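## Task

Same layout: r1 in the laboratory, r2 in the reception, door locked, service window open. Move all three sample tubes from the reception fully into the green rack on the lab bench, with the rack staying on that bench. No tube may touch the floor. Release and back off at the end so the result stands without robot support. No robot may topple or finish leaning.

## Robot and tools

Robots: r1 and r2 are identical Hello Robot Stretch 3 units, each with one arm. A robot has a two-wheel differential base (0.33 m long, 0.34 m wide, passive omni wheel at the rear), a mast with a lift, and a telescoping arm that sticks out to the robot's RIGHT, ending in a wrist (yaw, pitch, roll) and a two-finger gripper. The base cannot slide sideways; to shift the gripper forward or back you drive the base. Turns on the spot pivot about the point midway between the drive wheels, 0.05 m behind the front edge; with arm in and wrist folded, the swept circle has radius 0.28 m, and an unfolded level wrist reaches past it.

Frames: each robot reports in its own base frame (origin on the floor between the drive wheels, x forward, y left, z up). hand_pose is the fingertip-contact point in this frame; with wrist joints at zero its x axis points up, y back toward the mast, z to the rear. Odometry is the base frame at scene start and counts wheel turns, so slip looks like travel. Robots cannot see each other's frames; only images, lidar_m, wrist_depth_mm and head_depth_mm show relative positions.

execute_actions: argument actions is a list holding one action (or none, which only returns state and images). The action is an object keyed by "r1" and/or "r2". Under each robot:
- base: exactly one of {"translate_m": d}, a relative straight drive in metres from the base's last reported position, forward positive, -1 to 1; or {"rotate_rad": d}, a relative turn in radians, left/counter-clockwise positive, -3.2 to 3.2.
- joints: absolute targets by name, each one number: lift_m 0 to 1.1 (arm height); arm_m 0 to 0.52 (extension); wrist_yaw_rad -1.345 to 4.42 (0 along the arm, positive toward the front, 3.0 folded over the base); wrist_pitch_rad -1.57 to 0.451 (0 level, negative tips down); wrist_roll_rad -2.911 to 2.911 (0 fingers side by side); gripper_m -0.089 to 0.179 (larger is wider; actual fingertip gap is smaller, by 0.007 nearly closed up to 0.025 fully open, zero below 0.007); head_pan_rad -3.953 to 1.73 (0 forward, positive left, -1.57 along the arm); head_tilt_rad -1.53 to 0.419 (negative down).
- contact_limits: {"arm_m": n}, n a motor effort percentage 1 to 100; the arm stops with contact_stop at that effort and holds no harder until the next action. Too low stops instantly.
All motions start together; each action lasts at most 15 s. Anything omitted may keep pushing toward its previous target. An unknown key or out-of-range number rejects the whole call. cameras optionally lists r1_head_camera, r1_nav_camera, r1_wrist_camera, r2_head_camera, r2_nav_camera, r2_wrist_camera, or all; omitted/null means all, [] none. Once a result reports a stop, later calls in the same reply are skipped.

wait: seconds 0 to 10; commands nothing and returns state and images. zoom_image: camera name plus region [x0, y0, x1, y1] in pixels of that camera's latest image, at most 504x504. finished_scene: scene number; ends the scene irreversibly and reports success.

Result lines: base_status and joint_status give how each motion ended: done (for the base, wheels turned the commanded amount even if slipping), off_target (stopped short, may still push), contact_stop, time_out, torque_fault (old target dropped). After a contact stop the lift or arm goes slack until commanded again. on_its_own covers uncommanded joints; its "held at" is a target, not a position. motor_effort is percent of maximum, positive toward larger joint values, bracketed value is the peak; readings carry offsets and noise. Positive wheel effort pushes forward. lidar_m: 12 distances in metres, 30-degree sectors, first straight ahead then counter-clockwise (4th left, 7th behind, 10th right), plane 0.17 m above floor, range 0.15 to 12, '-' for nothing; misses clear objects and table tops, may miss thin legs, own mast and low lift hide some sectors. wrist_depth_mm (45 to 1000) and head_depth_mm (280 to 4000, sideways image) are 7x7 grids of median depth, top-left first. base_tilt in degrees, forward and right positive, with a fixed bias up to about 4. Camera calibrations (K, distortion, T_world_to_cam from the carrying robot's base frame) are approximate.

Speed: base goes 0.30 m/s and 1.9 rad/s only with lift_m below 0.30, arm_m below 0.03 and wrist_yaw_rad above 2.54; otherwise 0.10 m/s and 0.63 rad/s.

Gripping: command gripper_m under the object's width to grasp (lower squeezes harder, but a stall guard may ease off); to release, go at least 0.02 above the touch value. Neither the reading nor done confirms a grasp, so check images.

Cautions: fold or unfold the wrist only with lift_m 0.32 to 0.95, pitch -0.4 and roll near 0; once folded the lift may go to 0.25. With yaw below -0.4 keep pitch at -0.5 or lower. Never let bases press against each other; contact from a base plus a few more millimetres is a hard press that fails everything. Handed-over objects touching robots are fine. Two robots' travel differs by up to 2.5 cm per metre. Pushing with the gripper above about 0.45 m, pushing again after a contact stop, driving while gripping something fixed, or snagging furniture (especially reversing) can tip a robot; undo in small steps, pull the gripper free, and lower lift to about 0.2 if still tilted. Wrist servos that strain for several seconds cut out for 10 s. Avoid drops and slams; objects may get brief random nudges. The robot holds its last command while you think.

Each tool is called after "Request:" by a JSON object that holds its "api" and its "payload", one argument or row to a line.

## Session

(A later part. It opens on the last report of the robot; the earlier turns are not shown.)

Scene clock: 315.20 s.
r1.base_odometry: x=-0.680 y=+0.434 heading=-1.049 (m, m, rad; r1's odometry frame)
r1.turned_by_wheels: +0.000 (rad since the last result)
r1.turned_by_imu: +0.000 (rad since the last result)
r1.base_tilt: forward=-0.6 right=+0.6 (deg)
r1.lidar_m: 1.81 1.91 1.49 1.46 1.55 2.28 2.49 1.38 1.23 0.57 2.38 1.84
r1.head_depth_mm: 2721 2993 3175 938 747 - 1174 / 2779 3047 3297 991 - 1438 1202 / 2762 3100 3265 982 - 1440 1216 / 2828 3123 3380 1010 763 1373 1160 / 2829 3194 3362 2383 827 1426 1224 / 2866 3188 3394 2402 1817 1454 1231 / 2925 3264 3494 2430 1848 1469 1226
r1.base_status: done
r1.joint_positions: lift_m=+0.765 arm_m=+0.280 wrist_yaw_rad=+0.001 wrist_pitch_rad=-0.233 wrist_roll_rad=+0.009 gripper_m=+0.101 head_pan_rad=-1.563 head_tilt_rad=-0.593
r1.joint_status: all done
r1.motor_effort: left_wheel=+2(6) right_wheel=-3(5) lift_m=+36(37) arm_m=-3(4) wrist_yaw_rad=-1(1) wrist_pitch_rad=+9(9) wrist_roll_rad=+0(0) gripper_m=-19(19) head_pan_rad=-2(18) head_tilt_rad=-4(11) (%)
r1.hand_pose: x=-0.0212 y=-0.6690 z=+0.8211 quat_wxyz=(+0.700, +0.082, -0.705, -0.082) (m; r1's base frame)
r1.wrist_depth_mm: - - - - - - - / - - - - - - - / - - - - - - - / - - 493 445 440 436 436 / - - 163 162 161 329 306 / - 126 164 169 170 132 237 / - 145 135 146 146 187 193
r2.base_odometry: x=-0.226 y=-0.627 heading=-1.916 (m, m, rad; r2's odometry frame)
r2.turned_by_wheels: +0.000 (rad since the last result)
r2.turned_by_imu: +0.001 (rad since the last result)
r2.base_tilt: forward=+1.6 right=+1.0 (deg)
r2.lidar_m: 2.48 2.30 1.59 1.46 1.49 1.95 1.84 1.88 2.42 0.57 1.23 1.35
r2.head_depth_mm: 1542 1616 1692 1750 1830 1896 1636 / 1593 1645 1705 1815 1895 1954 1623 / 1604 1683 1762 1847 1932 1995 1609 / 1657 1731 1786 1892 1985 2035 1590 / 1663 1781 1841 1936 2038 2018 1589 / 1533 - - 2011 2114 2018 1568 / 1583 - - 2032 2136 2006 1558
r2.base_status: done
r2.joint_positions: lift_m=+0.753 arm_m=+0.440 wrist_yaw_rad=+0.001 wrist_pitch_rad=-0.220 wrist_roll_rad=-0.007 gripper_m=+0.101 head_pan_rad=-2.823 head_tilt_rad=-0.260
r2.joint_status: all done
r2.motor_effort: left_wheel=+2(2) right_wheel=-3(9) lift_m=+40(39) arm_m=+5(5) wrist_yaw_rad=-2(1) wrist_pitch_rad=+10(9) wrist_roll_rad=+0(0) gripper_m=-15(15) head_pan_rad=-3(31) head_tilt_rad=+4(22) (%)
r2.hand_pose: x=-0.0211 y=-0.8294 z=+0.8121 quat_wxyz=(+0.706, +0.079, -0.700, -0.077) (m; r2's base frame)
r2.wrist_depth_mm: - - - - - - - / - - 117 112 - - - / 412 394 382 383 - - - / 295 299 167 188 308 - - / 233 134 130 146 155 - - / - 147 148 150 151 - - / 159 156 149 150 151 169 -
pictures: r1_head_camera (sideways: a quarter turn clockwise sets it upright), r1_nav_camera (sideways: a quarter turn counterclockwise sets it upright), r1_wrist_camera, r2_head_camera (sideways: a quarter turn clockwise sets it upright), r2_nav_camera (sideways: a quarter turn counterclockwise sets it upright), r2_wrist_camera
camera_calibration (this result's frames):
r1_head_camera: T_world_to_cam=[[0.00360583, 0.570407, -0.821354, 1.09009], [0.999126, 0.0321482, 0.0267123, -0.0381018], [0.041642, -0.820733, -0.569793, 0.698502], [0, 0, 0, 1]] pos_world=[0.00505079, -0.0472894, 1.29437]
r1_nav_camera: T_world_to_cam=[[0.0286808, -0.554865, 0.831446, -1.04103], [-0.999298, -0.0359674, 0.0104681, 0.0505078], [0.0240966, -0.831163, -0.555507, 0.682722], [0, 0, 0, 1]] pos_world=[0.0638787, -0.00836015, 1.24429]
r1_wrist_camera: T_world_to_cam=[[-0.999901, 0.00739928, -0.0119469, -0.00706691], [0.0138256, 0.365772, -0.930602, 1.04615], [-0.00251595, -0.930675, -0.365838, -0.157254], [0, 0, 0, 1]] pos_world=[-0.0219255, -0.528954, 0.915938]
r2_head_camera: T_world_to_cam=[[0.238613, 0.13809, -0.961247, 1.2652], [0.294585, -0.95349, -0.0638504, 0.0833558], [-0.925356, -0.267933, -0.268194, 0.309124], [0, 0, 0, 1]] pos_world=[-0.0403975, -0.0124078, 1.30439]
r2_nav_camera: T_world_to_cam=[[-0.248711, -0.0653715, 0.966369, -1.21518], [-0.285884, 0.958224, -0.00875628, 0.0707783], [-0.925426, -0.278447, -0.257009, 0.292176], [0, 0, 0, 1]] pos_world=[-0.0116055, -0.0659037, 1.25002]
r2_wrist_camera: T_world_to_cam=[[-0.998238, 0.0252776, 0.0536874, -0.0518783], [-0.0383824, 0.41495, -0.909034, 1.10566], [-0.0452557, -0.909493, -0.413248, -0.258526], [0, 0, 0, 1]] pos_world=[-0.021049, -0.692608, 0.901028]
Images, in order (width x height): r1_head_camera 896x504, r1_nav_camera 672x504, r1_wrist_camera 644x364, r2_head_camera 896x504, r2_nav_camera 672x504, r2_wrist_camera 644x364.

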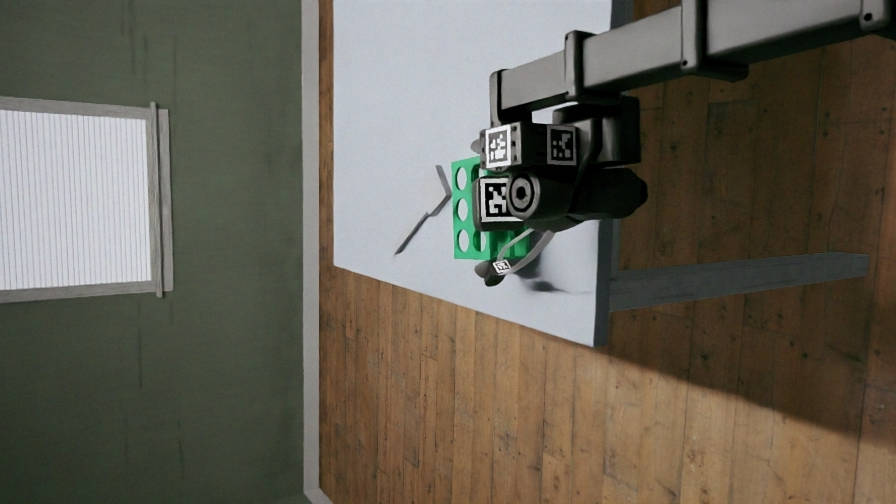

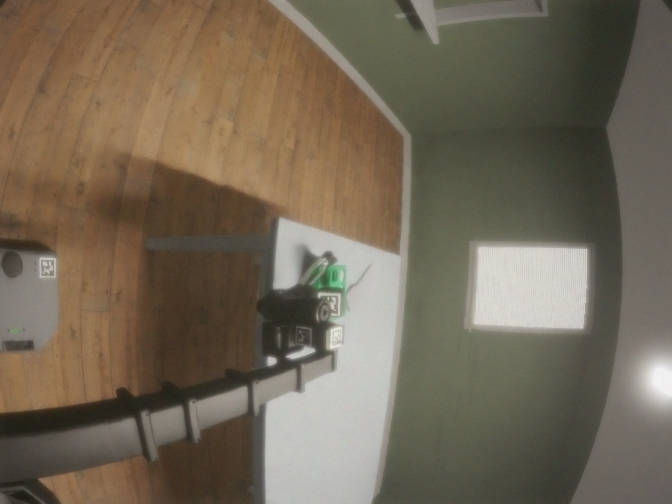

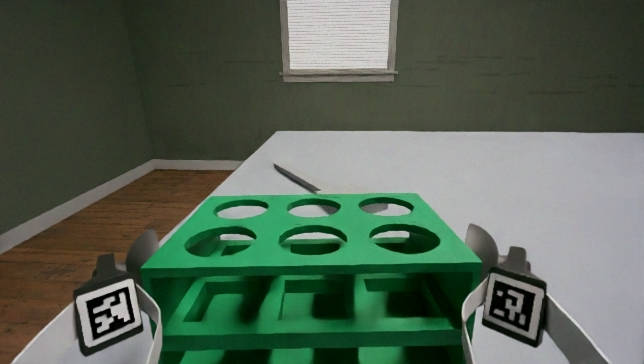

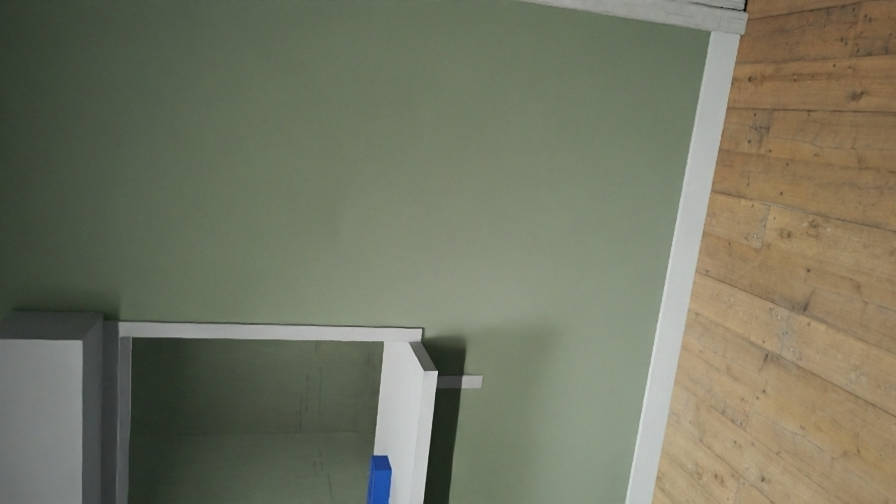

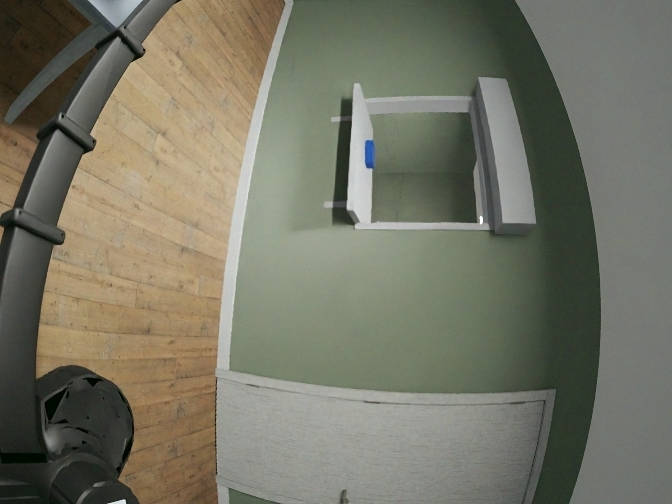

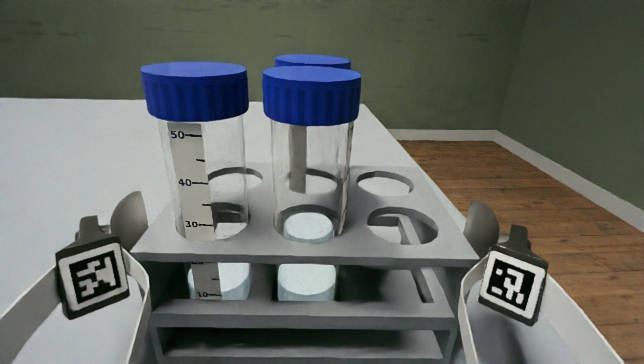

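Request:
{"api": "execute_actions", "payload": {
  "actions": [
    {"r1": {"joints": {"lift_m": 0.741}}, "r2": {"joints": {"gripper_m": 0.175}}}
  ],
  "cameras": ["r1_wrist_camera", "r2_wrist_camera"]
}}

Request:
{"api": "execute_actions", "payload": {
  "actions": [
    {"r1": {"joints": {"arm_m": 0.50}}, "r2": {"joints": {"arm_m": 0.30, "head_pan_rad": -1.57, "head_tilt_rad": -0.6}}}
  ],
  "cameras": ["r1_wrist_camera", "r1_head_camera", "r2_wrist_camera"]
}}

Scene clock: 436.43 s.
r1.base_odometry: x=-0.680 y=+0.434 heading=-1.049 (m, m, rad; r1's odometry frame)
r1.turned_by_wheels: +0.000 (rad since the last result)
r1.turned_by_imu: +0.000 (rad since the last result)
r1.base_tilt: forward=-0.6 right=+0.5 (deg)
r1.lidar_m: 1.81 1.91 1.49 1.46 1.56 2.29 2.49 1.37 1.23 0.58 2.39 1.84
r1.head_depth_mm: 2716 3012 3239 939 746 - - / 2763 3094 3254 950 - 1412 1207 / 2783 3093 3290 973 - 1449 1212 / 2806 3126 3356 969 769 1379 1160 / 2816 3148 3357 2381 821 1417 1221 / 2871 3204 3409 2418 1811 1470 1229 / 2921 3228 3433 2437 1837 1478 1234
r1.base_status: not commanded
r1.joint_positions: lift_m=+0.741 arm_m=+0.280 wrist_yaw_rad=+0.001 wrist_pitch_rad=-0.221 wrist_roll_rad=+0.009 gripper_m=+0.101 head_pan_rad=-1.563 head_tilt_rad=-0.593
r1.joint_status: all done
r1.motor_effort: left_wheel=+2(2) right_wheel=-3(3) lift_m=+29(35) arm_m=-3(3) wrist_yaw_rad=-1(1) wrist_pitch_rad=+6(9) wrist_roll_rad=+0(0) gripper_m=-18(20) head_pan_rad=-2(3) head_tilt_rad=-4(4) (%)
r1.hand_pose: x=-0.0212 y=-0.6699 z=+0.8001 quat_wxyz=(+0.700, +0.078, -0.705, -0.078) (m; r1's base frame)
r1.wrist_depth_mm: - - - - - - - / - - - - - - - / - - - 703 701 687 685 / - - 398 357 390 387 385 / - - 159 159 160 270 268 / - 126 154 167 167 131 205 / - 152 150 140 139 162 167
r2.base_odometry: x=-0.226 y=-0.627 heading=-1.916 (m, m, rad; r2's odometry frame)
r2.turned_by_wheels: +0.000 (rad since the last result)
r2.turned_by_imu: +0.001 (rad since the last result)
r2.base_tilt: forward=+1.7 right=+1.1 (deg)
r2.lidar_m: 2.48 2.30 1.58 1.46 1.49 1.94 1.84 1.87 2.42 0.57 1.22 1.36
r2.head_depth_mm: 1544 1617 1676 1762 1850 1900 1627 / 1588 1657 1721 1799 1891 1955 1626 / 1602 1681 1769 1847 1930 1991 1602 / 1651 1726 1811 1898 1996 2031 1587 / 1658 1774 1840 1956 2045 2038 1591 / 1541 - - 1993 2112 2024 1572 / 1574 - - 2046 2155 2008 1570
r2.base_status: not commanded
r2.joint_positions: lift_m=+0.753 arm_m=+0.440 wrist_yaw_rad=+0.001 wrist_pitch_rad=-0.220 wrist_roll_rad=-0.007 gripper_m=+0.175 head_pan_rad=-2.823 head_tilt_rad=-0.260
r2.joint_status: all done
r2.motor_effort: left_wheel=+2(3) right_wheel=-3(3) lift_m=+39(39) arm_m=+5(5) wrist_yaw_rad=-1(1) wrist_pitch_rad=+10(10) wrist_roll_rad=+0(0) gripper_m=+0(85) head_pan_rad=-2(3) head_tilt_rad=+4(4) (%)
r2.hand_pose: x=-0.0211 y=-0.8294 z=+0.8121 quat_wxyz=(+0.706, +0.079, -0.700, -0.077) (m; r2's base frame)
r2.wrist_depth_mm: - - - - - - - / - - 117 112 - - - / 413 395 383 383 - - - / 296 300 167 189 309 - - / - 145 130 146 155 - - / - 146 148 150 151 187 - / 159 155 149 150 150 168 -
pictures: r1_wrist_camera, r2_wrist_camera
camera_calibration (this result's frames):
r1_wrist_camera: T_world_to_cam=[[-0.999901, 0.00726617, -0.0120434, -0.00732238], [0.0138395, 0.35534, -0.934635, 1.02316], [-0.00251172, -0.934709, -0.355405, -0.176833], [0, 0, 0, 1]] pos_world=[-0.0219258, -0.528803, 0.893344]
r2_wrist_camera: T_world_to_cam=[[-0.998238, 0.0252779, 0.0536873, -0.051878], [-0.0383822, 0.41495, -0.909034, 1.10566], [-0.0452561, -0.909493, -0.413248, -0.258527], [0, 0, 0, 1]] pos_world=[-0.021049, -0.692608, 0.901028]
Images, in order (width x height): r1_wrist_camera 644x364, r2_wrist_camera 644x364.

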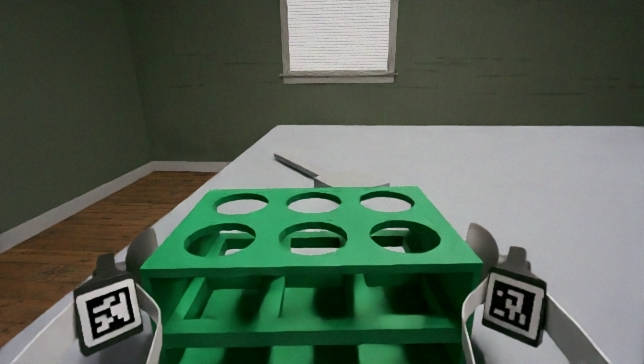

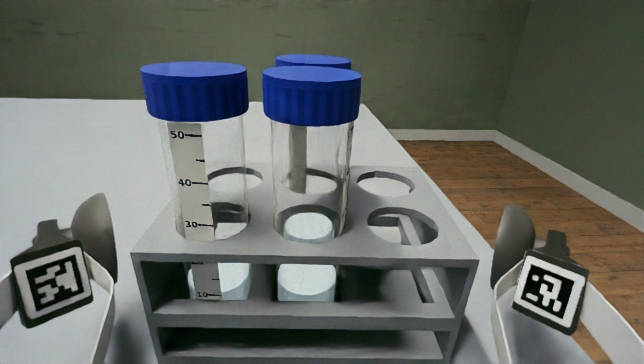

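Scene clock: 439.30 s.
r1.base_odometry: x=-0.680 y=+0.434 heading=-1.049 (m, m, rad; r1's odometry frame)
r1.turned_by_wheels: +0.000 (rad since the last result)
r1.turned_by_imu: +0.000 (rad since the last result)
r1.base_tilt: forward=-0.6 right=+0.5 (deg)
r1.lidar_m: 1.80 1.91 1.49 1.46 1.56 2.28 2.49 1.38 1.23 0.57 2.39 1.85
r1.head_depth_mm: 2733 3029 3187 940 745 - - / 2761 3055 3290 991 753 1438 1200 / 2803 3084 3309 - 759 1437 1202 / 2826 3137 3279 928 778 1361 1165 / 2816 3168 3372 2394 823 1412 1223 / 2857 3215 3466 2428 1829 1471 1222 / 2921 3250 3467 2431 1829 1479 1231
r1.base_status: not commanded
r1.joint_positions: lift_m=+0.741 arm_m=+0.500 wrist_yaw_rad=+0.001 wrist_pitch_rad=-0.219 wrist_roll_rad=+0.009 gripper_m=+0.101 head_pan_rad=-1.563 head_tilt_rad=-0.593
r1.joint_status: all done
r1.motor_effort: left_wheel=+2(2) right_wheel=-3(3) lift_m=+31(30) arm_m=+5(7) wrist_yaw_rad=+0(1) wrist_pitch_rad=+5(6) wrist_roll_rad=+0(0) gripper_m=-20(19) head_pan_rad=-2(3) head_tilt_rad=-3(4) (%)
r1.hand_pose: x=-0.0213 y=-0.8896 z=+0.8006 quat_wxyz=(+0.700, +0.078, -0.706, -0.078) (m; r1's base frame)
r1.wrist_depth_mm: - - - - - - - / - - - - - - - / - - - - - - - / - - 437 395 392 390 385 / - - 159 159 160 270 268 / - 126 154 168 167 132 205 / - 152 150 140 139 161 167
r2.base_odometry: x=-0.226 y=-0.627 heading=-1.916 (m, m, rad; r2's odometry frame)
r2.turned_by_wheels: +0.000 (rad since the last result)
r2.turned_by_imu: +0.001 (rad since the last result)
r2.base_tilt: forward=+1.6 right=+1.1 (deg)
r2.lidar_m: 2.47 2.30 1.58 1.45 1.49 1.94 1.84 1.88 2.43 0.57 1.22 1.35
r2.head_depth_mm: 2862 3135 3241 2352 1822 1517 1311 / 2828 3092 3215 2323 1885 - 1245 / 2799 3094 3174 1008 - 928 1201 / 2757 3068 1304 905 - 1463 1235 / 2750 3019 1285 928 742 1454 1242 / 2764 2999 1274 919 723 1441 1234 / 2705 2983 1244 909 718 1432 1212
r2.base_status: not commanded
r2.joint_positions: lift_m=+0.753 arm_m=+0.300 wrist_yaw_rad=+0.001 wrist_pitch_rad=-0.220 wrist_roll_rad=-0.007 gripper_m=+0.175 head_pan_rad=-1.577 head_tilt_rad=-0.592
r2.joint_status: all done
r2.motor_effort: left_wheel=+2(2) right_wheel=-3(3) lift_m=+39(39) arm_m=-6(8) wrist_yaw_rad=-1(1) wrist_pitch_rad=+10(10) wrist_roll_rad=+0(0) gripper_m=+0(1) head_pan_rad=+2(28) head_tilt_rad=-2(19) (%)
r2.hand_pose: x=-0.0211 y=-0.6901 z=+0.8121 quat_wxyz=(+0.706, +0.079, -0.700, -0.077) (m; r2's base frame)
r2.wrist_depth_mm: - - - - - - - / - - 687 721 - - - / 417 428 332 305 - - - / 298 304 283 277 306 - - / - 235 239 242 246 261 - / - 191 194 196 200 194 - / 159 161 163 165 167 169 166
pictures: r1_head_camera (sideways: a quarter turn clockwise sets it upright), r1_wrist_camera, r2_wrist_camera
camera_calibration (this result's frames):
r1_head_camera: T_world_to_cam=[[0.00368996, 0.570641, -0.821191, 1.08988], [0.999131, 0.03199, 0.0267192, -0.0381108], [0.041517, -0.820576, -0.570027, 0.698808], [0, 0, 0, 1]] pos_world=[0.00504364, -0.0472871, 1.29436]
r1_wrist_camera: T_world_to_cam=[[-0.999898, 0.0076791, -0.012065, -0.00544225], [0.0139999, 0.353209, -0.93544, 1.10049], [-0.00292187, -0.935513, -0.35328, -0.384392], [0, 0, 0, 1]] pos_world=[-0.0219716, -0.748265, 0.89358]
r2_wrist_camera: T_world_to_cam=[[-0.998238, 0.02528, 0.0536874, -0.055398], [-0.0383813, 0.41495, -0.909034, 1.04786], [-0.045258, -0.909493, -0.413248, -0.131846], [0, 0, 0, 1]] pos_world=[-0.0210492, -0.553322, 0.901028]
Images, in order (width x height): r1_head_camera 896x504, r1_wrist_camera 644x364, r2_wrist_camera 644x364.

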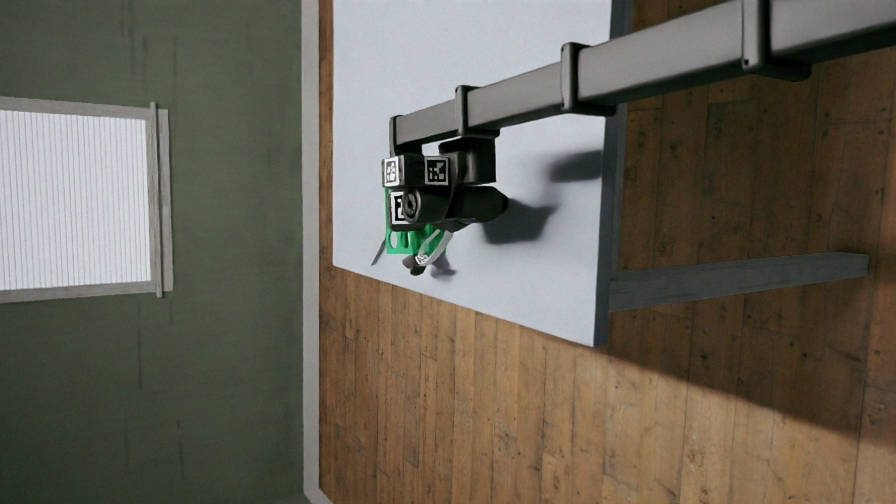

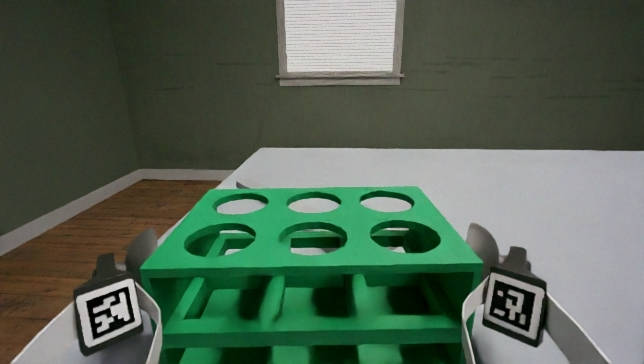

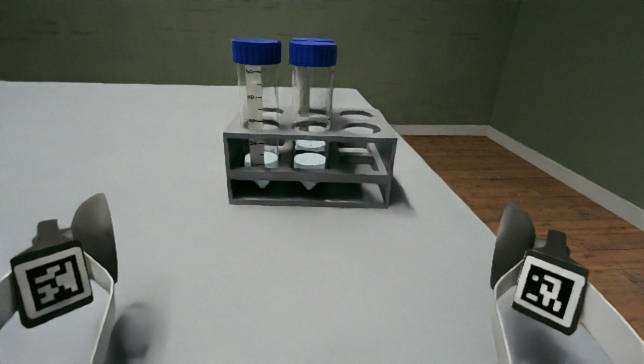

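Request:
{"api": "execute_actions", "payload": {
  "actions": [
    {"r1": {"joints": {"gripper_m": 0.175}}, "r2": {"base": {"rotate_rad": 0.78}, "joints": {"arm_m": 0.15, "lift_m": 0.82}}}
  ],
  "cameras": ["r1_wrist_camera"]
}}

Request:
{"api": "execute_actions", "payload": {
  "actions": [
    {"r1": {"joints": {"arm_m": 0.0, "lift_m": 0.80}}, "r2": {"base": {"translate_m": -0.5}, "joints": {"arm_m": 0.0}}}
  ],
  "cameras": ["r1_head_camera", "r2_head_camera"]
}}

Scene clock: 462.27 s.
r1.base_odometry: x=-0.680 y=+0.434 heading=-1.049 (m, m, rad; r1's odometry frame)
r1.turned_by_wheels: +0.000 (rad since the last result)
r1.turned_by_imu: +0.000 (rad since the last result)
r1.base_tilt: forward=-0.6 right=+0.6 (deg)
r1.lidar_m: 1.81 1.91 1.49 1.46 1.56 2.28 2.49 1.38 1.23 0.57 2.38 1.85
r1.head_depth_mm: 2690 2995 3212 943 745 - - / 2758 3029 3254 984 751 1426 1201 / 2760 3092 3278 - 754 1435 1206 / 2828 3118 3363 928 777 1376 1159 / 2817 3174 3400 2374 823 1419 1222 / 2894 3194 3457 2422 1830 1474 1227 / 2926 3238 3458 2411 1855 1474 1235
r1.base_status: not commanded
r1.joint_positions: lift_m=+0.741 arm_m=+0.500 wrist_yaw_rad=+0.001 wrist_pitch_rad=-0.220 wrist_roll_rad=+0.009 gripper_m=+0.175 head_pan_rad=-1.563 head_tilt_rad=-0.593
r1.joint_status: all done
r1.motor_effort: left_wheel=+2(2) right_wheel=-3(3) lift_m=+30(31) arm_m=+4(5) wrist_yaw_rad=-1(1) wrist_pitch_rad=+5(6) wrist_roll_rad=+0(0) gripper_m=+2(83) head_pan_rad=-2(2) head_tilt_rad=-4(4) (%)
r1.hand_pose: x=-0.0213 y=-0.8895 z=+0.8004 quat_wxyz=(+0.700, +0.078, -0.706, -0.078) (m; r1's base frame)
r1.wrist_depth_mm: - - - - - - - / - - - - - - - / - - - - - - - / - - 438 392 390 385 383 / - - 164 167 159 276 266 / - 136 154 156 167 132 205 / - 158 148 151 140 161 163
r2.base_odometry: x=-0.226 y=-0.627 heading=-1.136 (m, m, rad; r2's odometry frame)
r2.turned_by_wheels: +0.780 (rad since the last result)
r2.turned_by_imu: +0.768 (rad since the last result)
r2.base_tilt: forward=+1.7 right=+1.0 (deg)
r2.lidar_m: 1.81 1.49 1.45 1.62 1.84 1.85 2.04 0.57 1.20 1.32 1.36 2.47
r2.head_depth_mm: 2960 3148 3216 967 758 - - / 3150 3351 1334 961 798 - 1227 / 3339 3621 1331 948 - - 1243 / 3264 3608 1309 940 - - 1241 / 2948 3164 1283 964 1713 1448 1229 / 2670 2894 1264 1042 1742 1438 1228 / 2451 2643 1253 2042 1731 1426 1219
r2.base_status: done
r2.joint_positions: lift_m=+0.820 arm_m=+0.150 wrist_yaw_rad=+0.001 wrist_pitch_rad=-0.220 wrist_roll_rad=-0.007 gripper_m=+0.175 head_pan_rad=-1.577 head_tilt_rad=-0.593
r2.joint_status: all done
r2.motor_effort: left_wheel=-1(5) right_wheel=+2(8) lift_m=+39(40) arm_m=-7(7) wrist_yaw_rad=-1(1) wrist_pitch_rad=+10(10) wrist_roll_rad=+0(0) gripper_m=+0(1) head_pan_rad=+2(2) head_tilt_rad=-2(2) (%)
r2.hand_pose: x=-0.0212 y=-0.5401 z=+0.8792 quat_wxyz=(+0.706, +0.079, -0.700, -0.077) (m; r2's base frame)
r2.wrist_depth_mm: - - - - - - - / - - - - - - - / 876 638 654 672 710 735 - / - 660 463 467 481 494 509 / - - 451 358 367 378 384 / - - - 337 295 289 284 / - - - - 276 251 245
pictures: r1_wrist_camera
camera_calibration (this result's frames):
r1_wrist_camera: T_world_to_cam=[[-0.999898, 0.00768693, -0.0120565, -0.00544452], [0.0139971, 0.353994, -0.935143, 1.10074], [-0.00292046, -0.935216, -0.354065, -0.383528], [0, 0, 0, 1]] pos_world=[-0.0219713, -0.748296, 0.893493]
Images, in order (width x height): r1_wrist_camera 644x364.

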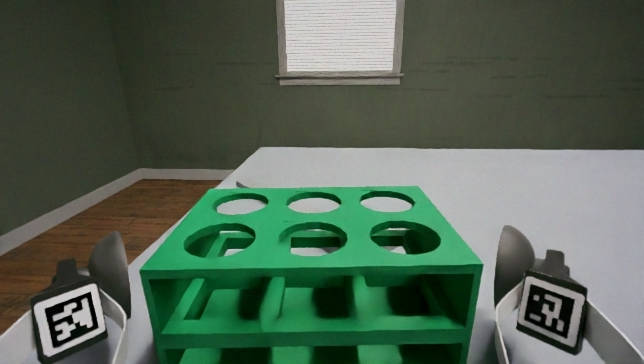

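Scene clock: 468.63 s.
r1.base_odometry: x=-0.680 y=+0.434 heading=-1.049 (m, m, rad; r1's odometry frame)
r1.turned_by_wheels: +0.000 (rad since the last result)
r1.turned_by_imu: +0.000 (rad since the last result)
r1.base_tilt: forward=-0.6 right=+0.5 (deg)
r1.lidar_m: 1.80 1.91 1.49 1.46 1.56 2.29 2.48 1.38 1.23 0.58 2.38 1.85
r1.head_depth_mm: 2734 3049 3227 943 745 1425 1254 / 2745 3063 3240 946 749 1411 1253 / 2767 3080 3287 940 756 1506 - / 2800 3113 3341 941 774 1426 1157 / 2909 3141 3418 2372 823 1419 1215 / 2901 3210 3431 2423 1833 1472 1228 / 2871 3217 3471 2437 1834 1474 1231
r1.base_status: not commanded
r1.joint_positions: lift_m=+0.800 arm_m=+0.000 wrist_yaw_rad=+0.001 wrist_pitch_rad=-0.220 wrist_roll_rad=+0.009 gripper_m=+0.175 head_pan_rad=-1.563 head_tilt_rad=-0.593
r1.joint_status: all done
r1.motor_effort: left_wheel=+2(2) right_wheel=-3(3) lift_m=+37(34) arm_m=-4(3) wrist_yaw_rad=-1(1) wrist_pitch_rad=+5(5) wrist_roll_rad=+0(0) gripper_m=+1(0) head_pan_rad=-3(3) head_tilt_rad=-3(4) (%)
r1.hand_pose: x=-0.0213 y=-0.3900 z=+0.8592 quat_wxyz=(+0.700, +0.078, -0.706, -0.078) (m; r1's base frame)
r1.wrist_depth_mm: - - - - - - - / - - - - - - - / - - - - - - - / - - - 580 580 573 561 / - - 403 400 402 410 392 / - - 383 339 335 326 314 / - - 463 - - - -
r2.base_odometry: x=-0.437 y=-0.174 heading=-1.137 (m, m, rad; r2's odometry frame)
r2.turned_by_wheels: +0.000 (rad since the last result)
r2.turned_by_imu: -0.002 (rad since the last result)
r2.base_tilt: forward=+1.6 right=+1.0 (deg)
r2.lidar_m: 2.22 1.79 1.78 1.78 1.47 1.46 1.62 2.54 0.89 0.30 1.54 2.86
r2.head_depth_mm: 2609 2814 2979 965 805 1419 1306 / 2842 3021 3108 959 712 1318 1311 / 3034 3277 3175 950 695 622 1276 / 3233 3565 3136 936 720 636 - / 3362 3702 1287 929 726 598 527 / 3128 3379 1264 921 722 588 1178 / 2846 3030 1248 910 710 623 1218
r2.base_status: done
r2.joint_positions: lift_m=+0.820 arm_m=+0.002 wrist_yaw_rad=+0.001 wrist_pitch_rad=-0.220 wrist_roll_rad=-0.007 gripper_m=+0.175 head_pan_rad=-1.577 head_tilt_rad=-0.593
r2.joint_status: all done
joint sent to its limit — the command would take r2.arm_m past its lower limit, so that joint was sent only as far as its limit.
r2.motor_effort: left_wheel=+0(6) right_wheel=+2(3) lift_m=+39(39) arm_m=-7(6) wrist_yaw_rad=-1(1) wrist_pitch_rad=+10(10) wrist_roll_rad=+0(0) gripper_m=+0(0) head_pan_rad=+2(2) head_tilt_rad=-2(2) (%)
r2.hand_pose: x=-0.0212 y=-0.3922 z=+0.8792 quat_wxyz=(+0.706, +0.079, -0.700, -0.077) (m; r2's base frame)
r2.wrist_depth_mm: - - - - - - - / - - - - - - - / 621 647 655 624 638 - - / 442 438 460 421 361 503 - / 359 336 354 355 337 390 - / - 285 288 291 295 311 - / 236 238 242 245 249 - -
pictures: r1_head_camera (sideways: a quarter turn clockwise sets it upright), r2_head_camera (sideways: a quarter turn clockwise sets it upright)
camera_calibration (this result's frames):
r1_head_camera: T_world_to_cam=[[0.00368995, 0.570643, -0.82119, 1.08988], [0.999131, 0.03199, 0.0267193, -0.0381109], [0.041517, -0.820575, -0.570029, 0.69881], [0, 0, 0, 1]] pos_world=[0.00504364, -0.0472871, 1.29436]
r2_head_camera: T_world_to_cam=[[-0.0528847, 0.569041, -0.820607, 1.08349], [0.997777, -0.00325487, -0.0665596, 0.082565], [-0.0405461, -0.822303, -0.567604, 0.693343], [0, 0, 0, 1]] pos_world=[0.00303083, -0.0461428, 1.28816]
Images, in order (width x height): r1_head_camera 896x504, r2_head_camera 896x504.

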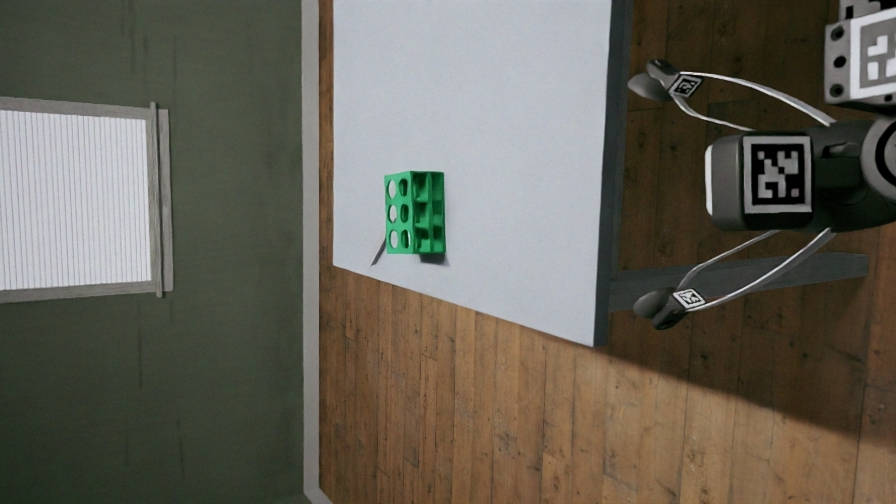

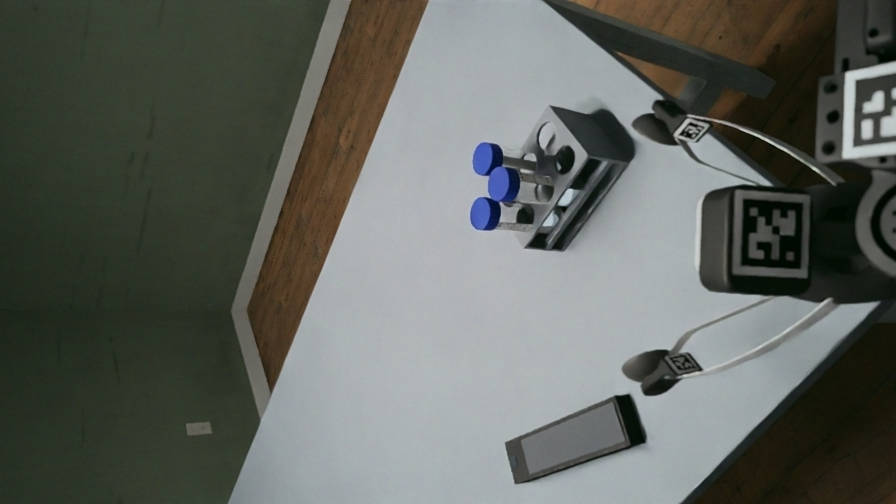

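Request:
{"api": "execute_actions", "payload": {
  "actions": [
    {"r1": {"base": {"rotate_rad": -0.66}, "joints": {"wrist_pitch_rad": -0.4, "wrist_yaw_rad": 3.0, "gripper_m": 0.03, "lift_m": 0.56, "head_pan_rad": 0.0, "head_tilt_rad": -0.5}}, "r2": {"base": {"translate_m": -0.13}}}
  ],
  "cameras": []
}}

Request:
{"api": "execute_actions", "payload": {
  "actions": [
    {"r1": {"base": {"translate_m": 1.0}, "joints": {"lift_m": 0.28}}, "r2": {"base": {"translate_m": -0.60}}}
  ],
  "cameras": ["r1_nav_camera"]
}}

Scene clock: 483.97 s.
r1.base_odometry: x=-0.680 y=+0.434 heading=-1.709 (m, m, rad; r1's odometry frame)
r1.turned_by_wheels: -0.660 (rad since the last result)
r1.turned_by_imu: -0.675 (rad since the last result)
r1.base_tilt: forward=-0.5 right=+0.4 (deg)
r1.lidar_m: 1.92 1.80 1.83 1.55 1.47 1.50 1.97 2.49 1.38 1.28 0.63 0.58
r1.head_depth_mm: 2245 2475 2782 2663 1941 1514 1255 / 2069 2255 2540 2683 1940 1519 1254 / - 2413 2339 2549 1971 1539 1263 / - - 2158 2349 1986 1540 1282 / - - 2020 2213 2009 1565 1289 / - 1783 1867 2045 2003 1568 1284 / 1517 1625 1759 1899 1970 1578 1291
r1.base_status: done
r1.joint_positions: lift_m=+0.560 arm_m=+0.000 wrist_yaw_rad=+2.997 wrist_pitch_rad=-0.417 wrist_roll_rad=+0.009 gripper_m=+0.030 head_pan_rad=-0.007 head_tilt_rad=-0.508
r1.joint_status: all done
r1.motor_effort: left_wheel=+2(6) right_wheel=-4(6) lift_m=+32(29) arm_m=-3(3) wrist_yaw_rad=+2(4) wrist_pitch_rad=+5(5) wrist_roll_rad=+0(0) gripper_m=+0(84) head_pan_rad=+4(37) head_tilt_rad=+4(17) (%)
r1.hand_pose: x=+0.0110 y=+0.0770 z=+0.5730 quat_wxyz=(+0.197, +0.703, +0.096, +0.677) (m; r1's base frame)
r1.wrist_depth_mm: - - - - - - - / - - - - - - - / - - - - - - - / - - - - - - - / - - - - - - - / 882 893 - 883 905 875 877 / 761 759 - 755 735 756 754
r2.base_odometry: x=-0.491 y=-0.056 heading=-1.137 (m, m, rad; r2's odometry frame)
r2.turned_by_wheels: +0.000 (rad since the last result)
r2.turned_by_imu: +0.000 (rad since the last result)
r2.base_tilt: forward=+1.7 right=+1.0 (deg)
r2.lidar_m: 2.31 1.88 1.87 1.65 1.37 1.36 1.50 2.36 0.84 0.88 0.33 1.72
r2.head_depth_mm: 2563 2751 2926 2261 1818 1486 1311 / 2753 2911 3076 961 1065 1437 1309 / 2977 3173 3244 949 768 1383 1309 / 3170 3490 3122 938 694 652 - / 3387 3619 3095 929 687 602 1212 / 3176 3497 1266 919 721 588 543 / 2907 3176 1252 909 717 591 507
r2.base_status: done
r2.joint_positions: lift_m=+0.820 arm_m=+0.002 wrist_yaw_rad=+0.001 wrist_pitch_rad=-0.220 wrist_roll_rad=-0.007 gripper_m=+0.175 head_pan_rad=-1.577 head_tilt_rad=-0.593
r2.joint_status: not commanded
r2.motor_effort: left_wheel=-2(6) right_wheel=+2(3) lift_m=+40(39) arm_m=-6(6) wrist_yaw_rad=-1(1) wrist_pitch_rad=+10(10) wrist_roll_rad=+0(0) gripper_m=+1(0) head_pan_rad=+2(3) head_tilt_rad=-2(2) (%)
r2.hand_pose: x=-0.0212 y=-0.3922 z=+0.8792 quat_wxyz=(+0.706, +0.079, -0.700, -0.077) (m; r2's base frame)
r2.wrist_depth_mm: - - - - - - - / - - - - - - - / 615 649 343 686 714 - - / 435 450 358 441 490 - - / 359 352 333 345 424 - - / - 284 289 304 - - - / 236 238 242 961 - - -
pictures: none
No camera images: the call's "cameras" was empty. Leave "cameras" out to get every camera's image.

Scene clock: 491.33 s.
r1.base_odometry: x=-0.817 y=-0.557 heading=-1.709 (m, m, rad; r1's odometry frame)
r1.turned_by_wheels: +0.000 (rad since the last result)
r1.turned_by_imu: +0.000 (rad since the last result)
r1.base_tilt: forward=-0.6 right=+0.6 (deg)
r1.lidar_m: 1.03 0.97 0.99 1.26 2.02 2.06 2.71 0.68 0.99 0.94 2.73 1.47
r1.head_depth_mm: 1186 1306 1392 1679 1866 1514 1260 / 1230 1327 1315 1522 1743 1536 1260 / 3732 - 1341 1379 1545 1539 1271 / - - 1194 1243 1403 1504 1270 / - - 1389 1013 1280 1421 1283 / - - - 910 1177 1303 1291 / - - 2631 916 1094 1199 1258
r1.base_status: done
r1.joint_positions: lift_m=+0.280 arm_m=+0.000 wrist_yaw_rad=+2.998 wrist_pitch_rad=-0.418 wrist_roll_rad=+0.009 gripper_m=+0.030 head_pan_rad=-0.007 head_tilt_rad=-0.507
r1.joint_status: all done
r1.motor_effort: left_wheel=+2(9) right_wheel=-3(7) lift_m=+30(32) arm_m=-3(3) wrist_yaw_rad=+1(2) wrist_pitch_rad=+5(5) wrist_roll_rad=+0(0) gripper_m=+1(1) head_pan_rad=+3(3) head_tilt_rad=+4(4) (%)
r1.hand_pose: x=+0.0108 y=+0.0770 z=+0.2929 quat_wxyz=(+0.196, +0.703, +0.096, +0.677) (m; r1's base frame)
r1.wrist_depth_mm: - - - - - 870 736 / - - - - - 914 777 / - - - - - 942 805 / 822 824 812 806 799 815 770 / 649 642 671 652 636 634 632 / 532 531 - 541 540 531 524 / 453 - - - 438 454 450
r2.base_odometry: x=-0.744 y=+0.488 heading=-1.137 (m, m, rad; r2's odometry frame)
r2.turned_by_wheels: +0.000 (rad since the last result)
r2.turned_by_imu: -0.003 (rad since the last result)
r2.base_tilt: forward=+1.7 right=+1.0 (deg)
r2.lidar_m: 2.80 2.26 2.12 1.11 0.91 0.90 0.99 1.55 2.50 2.75 0.86 0.78
r2.head_depth_mm: 2235 2382 2590 2352 1812 1491 1307 / 2365 2532 2765 2315 1799 1448 1316 / 2558 2759 2949 2273 1793 1494 1306 / 2708 2975 3108 2287 1784 1544 - / 2929 3220 3082 2232 1778 1452 1222 / 3230 3613 3074 2226 1757 1409 1227 / 3339 3596 3007 991 1105 1302 1223
r2.base_status: done
r2.joint_positions: lift_m=+0.820 arm_m=+0.002 wrist_yaw_rad=+0.001 wrist_pitch_rad=-0.220 wrist_roll_rad=-0.007 gripper_m=+0.175 head_pan_rad=-1.577 head_tilt_rad=-0.593
r2.joint_status: not commanded
r2.motor_effort: left_wheel=-1(5) right_wheel=+2(2) lift_m=+39(40) arm_m=-7(6) wrist_yaw_rad=-1(1) wrist_pitch_rad=+10(10) wrist_roll_rad=+0(0) gripper_m=+0(0) head_pan_rad=+2(2) head_tilt_rad=-3(2) (%)
r2.hand_pose: x=-0.0212 y=-0.3922 z=+0.8792 quat_wxyz=(+0.706, +0.079, -0.700, -0.077) (m; r2's base frame)
r2.wrist_depth_mm: - - - - - - - / - - - - - - - / 622 - - - - - - / 518 635 - - - - - / - 679 - - - - - / - - - - - - - / - 943 - - - - -
pictures: r1_nav_camera (sideways: a quarter turn counterclockwise sets it upright)
camera_calibration (this result's frames):
r1_nav_camera: T_world_to_cam=[[0.481649, 0.0209552, 0.876114, -1.10204], [0.0201269, -0.999715, 0.0128467, 0.0411913], [0.876133, 0.0114459, -0.481933, 0.581798], [0, 0, 0, 1]] pos_world=[0.0202345, 0.0576139, 1.24537]
Images, in order (width x height): r1_nav_camera 672x504.

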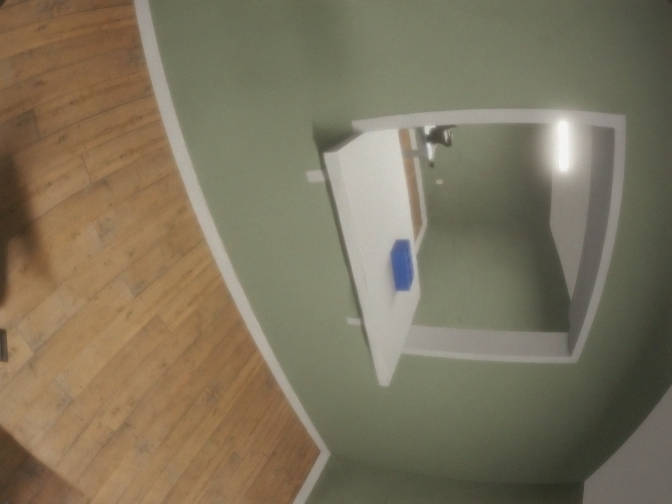

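Request:
{"api": "execute_actions", "payload": {
  "actions": [
    {"r1": {"base": {"translate_m": 0.35}}, "r2": {"base": {"rotate_rad": 0.88}, "joints": {"arm_m": 0.25, "lift_m": 0.78, "head_tilt_rad": -0.5}}}
  ],
  "cameras": ["r2_head_camera", "r2_wrist_camera"]
}}

Scene clock: 524.53 s.
r1.base_odometry: x=-0.866 y=-0.903 heading=-1.709 (m, m, rad; r1's odometry frame)
r1.turned_by_wheels: +0.000 (rad since the last result)
r1.turned_by_imu: +0.000 (rad since the last result)
r1.base_tilt: forward=-0.6 right=+0.5 (deg)
r1.lidar_m: 0.72 0.68 0.69 0.91 2.18 2.26 2.97 0.98 1.07 2.68 2.54 1.03
r1.head_depth_mm: 882 946 1029 860 1345 1480 1263 / 3033 3316 1133 819 1185 1383 1258 / 3509 3726 3899 830 1058 1226 1276 / - - - 828 659 1091 1209 / - - - 842 610 987 1122 / - - - 854 614 899 1013 / - - - 864 618 812 920
r1.base_status: done
r1.joint_positions: lift_m=+0.280 arm_m=+0.000 wrist_yaw_rad=+2.998 wrist_pitch_rad=-0.418 wrist_roll_rad=+0.009 gripper_m=+0.030 head_pan_rad=-0.007 head_tilt_rad=-0.506
r1.joint_status: not commanded
r1.motor_effort: left_wheel=+3(10) right_wheel=-3(7) lift_m=+31(30) arm_m=-3(3) wrist_yaw_rad=+1(1) wrist_pitch_rad=+5(5) wrist_roll_rad=+0(0) gripper_m=+1(0) head_pan_rad=+3(4) head_tilt_rad=+4(5) (%)
r1.hand_pose: x=+0.0108 y=+0.0770 z=+0.2929 quat_wxyz=(+0.196, +0.703, +0.096, +0.677) (m; r1's base frame)
r1.wrist_depth_mm: - - - 959 754 619 522 / - - - - 803 650 546 / - - - - 842 681 566 / 815 825 812 818 800 702 596 / 644 648 665 662 646 639 591 / 532 526 - 541 537 528 520 / 456 - - - 437 450 446
r2.base_odometry: x=-0.744 y=+0.488 heading=-0.257 (m, m, rad; r2's odometry frame)
r2.turned_by_wheels: +0.880 (rad since the last result)
r2.turned_by_imu: +0.866 (rad since the last result)
r2.base_tilt: forward=+1.6 right=+1.0 (deg)
r2.lidar_m: 2.24 1.28 0.94 0.90 0.93 1.27 2.50 2.59 0.86 0.78 0.78 2.34
r2.head_depth_mm: 2827 3158 3372 1128 927 1097 - / 2886 3128 1698 1111 912 - 1271 / 2886 3095 1680 1100 914 - 1315 / 2860 3124 1635 966 - 1472 1298 / 2859 3117 1614 1071 905 1553 1293 / 2898 3129 3295 1055 909 1068 1227 / 2884 3133 3373 2514 1732 1532 1278
r2.base_status: done
r2.joint_positions: lift_m=+0.780 arm_m=+0.250 wrist_yaw_rad=+0.001 wrist_pitch_rad=-0.220 wrist_roll_rad=-0.007 gripper_m=+0.175 head_pan_rad=-1.577 head_tilt_rad=-0.507
r2.joint_status: all done
r2.motor_effort: left_wheel=-1(4) right_wheel=+3(7) lift_m=+31(33) arm_m=+5(6) wrist_yaw_rad=-1(1) wrist_pitch_rad=+9(9) wrist_roll_rad=+0(0) gripper_m=+0(0) head_pan_rad=+2(2) head_tilt_rad=+3(11) (%)
r2.hand_pose: x=-0.0212 y=-0.6394 z=+0.8395 quat_wxyz=(+0.706, +0.079, -0.700, -0.077) (m; r2's base frame)
r2.wrist_depth_mm: - - - - - - - / - - 945 736 - - - / - 509 521 358 570 597 - / 378 363 368 324 388 400 408 / - 280 287 290 297 304 308 / - 329 329 332 337 345 340 / 983 - - - - - -
pictures: r2_head_camera (sideways: a quarter turn clockwise sets it upright), r2_wrist_camera
camera_calibration (this result's frames):
r2_head_camera: T_world_to_cam=[[-0.0533904, 0.496871, -0.866181, 1.14292], [0.997743, -0.0088222, -0.0665606, 0.0825738], [-0.0407136, -0.86778, -0.495279, 0.599243], [0, 0, 0, 1]] pos_world=[0.00303074, -0.0471426, 1.29226]
r2_wrist_camera: T_world_to_cam=[[-0.998229, 0.025618, 0.053685, -0.05801], [-0.0382431, 0.414876, -0.909074, 1.05163], [-0.0455613, -0.909517, -0.413161, -0.074531], [0, 0, 0, 1]] pos_world=[-0.0210852, -0.502598, 0.928333]
Images, in order (width x height): r2_head_camera 896x504, r2_wrist_camera 644x364.

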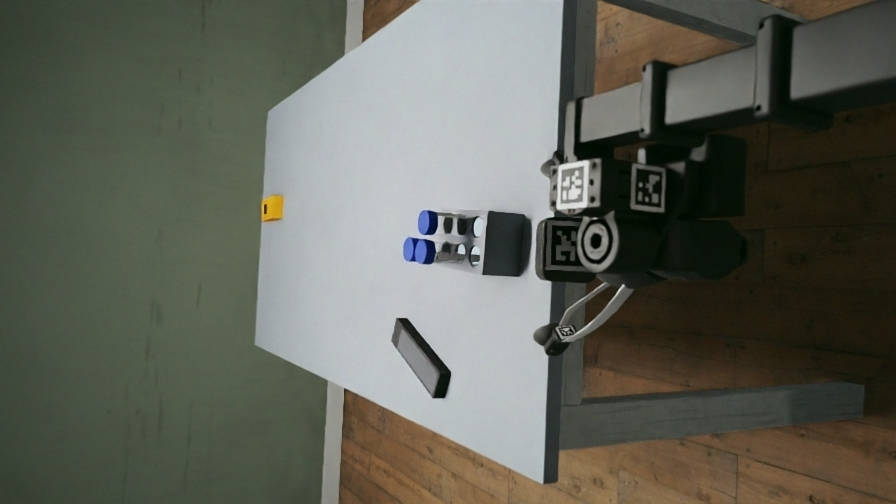

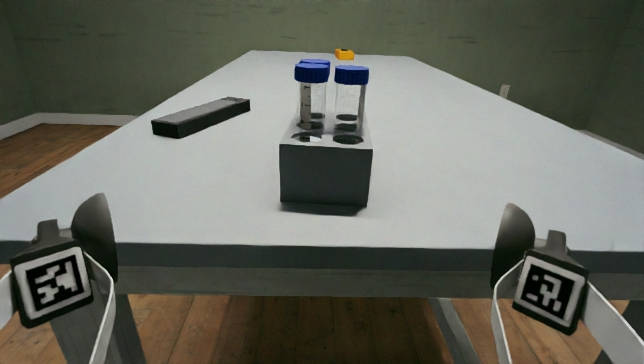

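Request:
{"api": "execute_actions", "payload": {
  "actions": [
    {"r1": {"base": {"rotate_rad": 2.14}, "joints": {"head_pan_rad": -1.57, "head_tilt_rad": -0.5}}, "r2": {"base": {"translate_m": -0.017}, "joints": {"arm_m": 0.49, "lift_m": 0.753}}}
  ],
  "cameras": ["r1_head_camera", "r2_head_camera", "r2_wrist_camera"]
}}

Scene clock: 539.33 s.
r1.base_odometry: x=-0.866 y=-0.903 heading=+0.431 (m, m, rad; r1's odometry frame)
r1.turned_by_wheels: +2.140 (rad since the last result)
r1.turned_by_imu: +2.183 (rad since the last result)
r1.base_tilt: forward=-0.6 right=+0.5 (deg)
r1.lidar_m: 2.21 2.30 3.16 0.98 1.42 2.63 2.54 0.96 0.70 0.68 0.70 0.96
r1.head_depth_mm: - - - 811 591 924 1079 / - - 3323 824 597 934 1086 / - - 2442 829 599 937 1095 / - - 2531 794 605 941 1097 / 543 595 649 732 825 946 1111 / 546 597 656 733 827 953 1116 / 549 598 660 737 834 958 1127
r1.base_status: done
r1.joint_positions: lift_m=+0.280 arm_m=+0.000 wrist_yaw_rad=+2.998 wrist_pitch_rad=-0.418 wrist_roll_rad=+0.009 gripper_m=+0.030 head_pan_rad=-1.563 head_tilt_rad=-0.506
r1.joint_status: all done
r1.motor_effort: left_wheel=-2(7) right_wheel=+2(12) lift_m=+31(31) arm_m=-3(3) wrist_yaw_rad=+1(1) wrist_pitch_rad=+5(5) wrist_roll_rad=+0(0) gripper_m=+0(1) head_pan_rad=-2(36) head_tilt_rad=+4(2) (%)
r1.hand_pose: x=+0.0108 y=+0.0770 z=+0.2929 quat_wxyz=(+0.196, +0.703, +0.096, +0.677) (m; r1's base frame)
r1.wrist_depth_mm: - - - - - - - / - - - - - - - / - - - - - - - / 822 824 809 817 811 807 810 / 645 645 668 650 635 637 638 / 536 531 - 540 537 529 529 / 454 - - - 442 449 449
r2.base_odometry: x=-0.760 y=+0.493 heading=-0.257 (m, m, rad; r2's odometry frame)
r2.turned_by_wheels: +0.000 (rad since the last result)
r2.turned_by_imu: +0.001 (rad since the last result)
r2.base_tilt: forward=+1.7 right=+1.1 (deg)
r2.lidar_m: 2.26 1.28 0.93 0.90 0.93 1.27 2.48 2.57 0.85 0.78 0.78 2.35
r2.head_depth_mm: 2865 3123 3338 1123 928 1102 1331 / 2898 3112 1694 1112 923 - - / 2875 3142 1665 1219 1772 1564 1308 / 2867 3125 1626 1165 1760 1571 1306 / 2855 3145 1609 1076 909 1551 1296 / 2900 3101 3297 1057 906 1464 1210 / 2880 3124 3301 2505 936 1497 1281
r2.base_status: done
r2.joint_positions: lift_m=+0.753 arm_m=+0.490 wrist_yaw_rad=+0.001 wrist_pitch_rad=-0.220 wrist_roll_rad=-0.007 gripper_m=+0.175 head_pan_rad=-1.577 head_tilt_rad=-0.507
r2.joint_status: all done
r2.motor_effort: left_wheel=-1(3) right_wheel=+3(5) lift_m=+31(31) arm_m=+5(5) wrist_yaw_rad=-1(1) wrist_pitch_rad=+10(10) wrist_roll_rad=+0(0) gripper_m=+0(0) head_pan_rad=+2(2) head_tilt_rad=+4(2) (%)
r2.hand_pose: x=-0.0212 y=-0.8794 z=+0.8125 quat_wxyz=(+0.706, +0.079, -0.700, -0.077) (m; r2's base frame)
r2.wrist_depth_mm: - - - - - - - / - - 125 114 772 - - / - 373 375 392 131 486 513 / 267 301 201 194 307 332 339 / - 234 136 153 213 254 256 / - 190 120 117 123 194 210 / 159 95 131 97 127 169 166
pictures: r1_head_camera (sideways: a quarter turn clockwise sets it upright), r2_head_camera (sideways: a quarter turn clockwise sets it upright), r2_wrist_camera
camera_calibration (this result's frames):
r1_head_camera: T_world_to_cam=[[0.00425829, 0.497483, -0.867463, 1.15021], [0.999114, 0.0342027, 0.0245195, -0.0352498], [0.0418677, -0.866799, -0.496896, 0.603657], [0, 0, 0, 1]] pos_world=[0.00504693, -0.0477563, 1.29859]
r2_head_camera: T_world_to_cam=[[-0.0533905, 0.496868, -0.866182, 1.14292], [0.997743, -0.00882242, -0.0665605, 0.0825738], [-0.0407136, -0.867781, -0.495276, 0.59924], [0, 0, 0, 1]] pos_world=[0.00303074, -0.0471426, 1.29226]
r2_wrist_camera: T_world_to_cam=[[-0.998229, 0.0256204, 0.053685, -0.0504107], [-0.0382421, 0.414876, -0.909074, 1.12666], [-0.0455635, -0.909517, -0.413161, -0.303972], [0, 0, 0, 1]] pos_world=[-0.0210855, -0.742601, 0.901336]
Images, in order (width x height): r1_head_camera 896x504, r2_head_camera 896x504, r2_wrist_camera 644x364.

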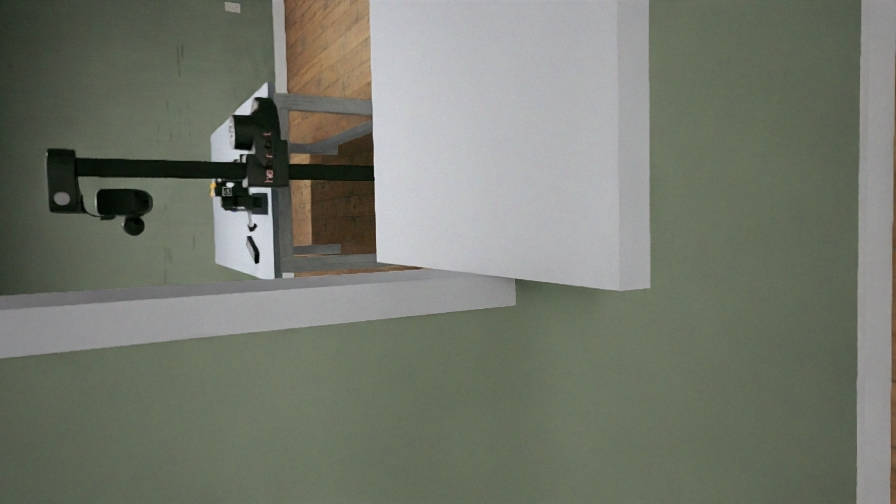

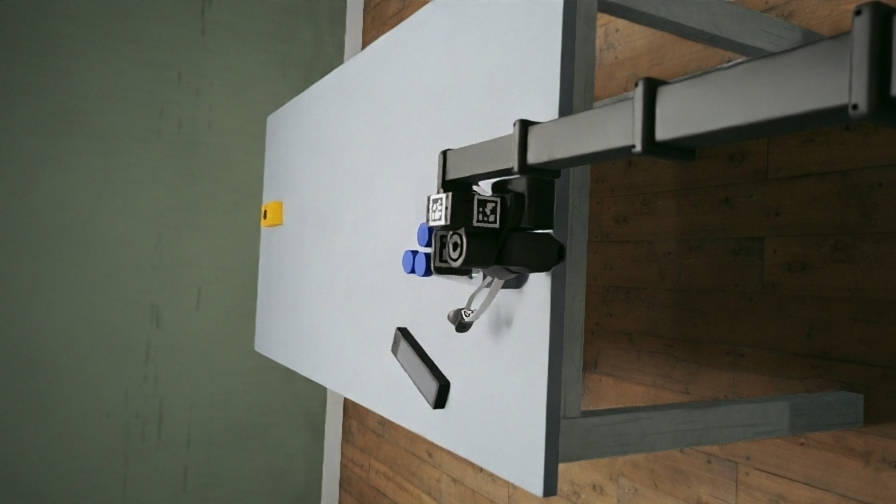

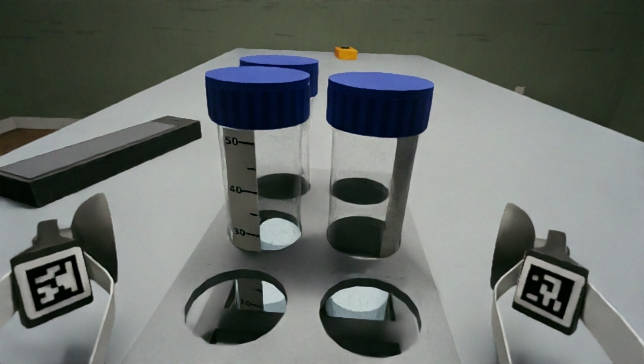

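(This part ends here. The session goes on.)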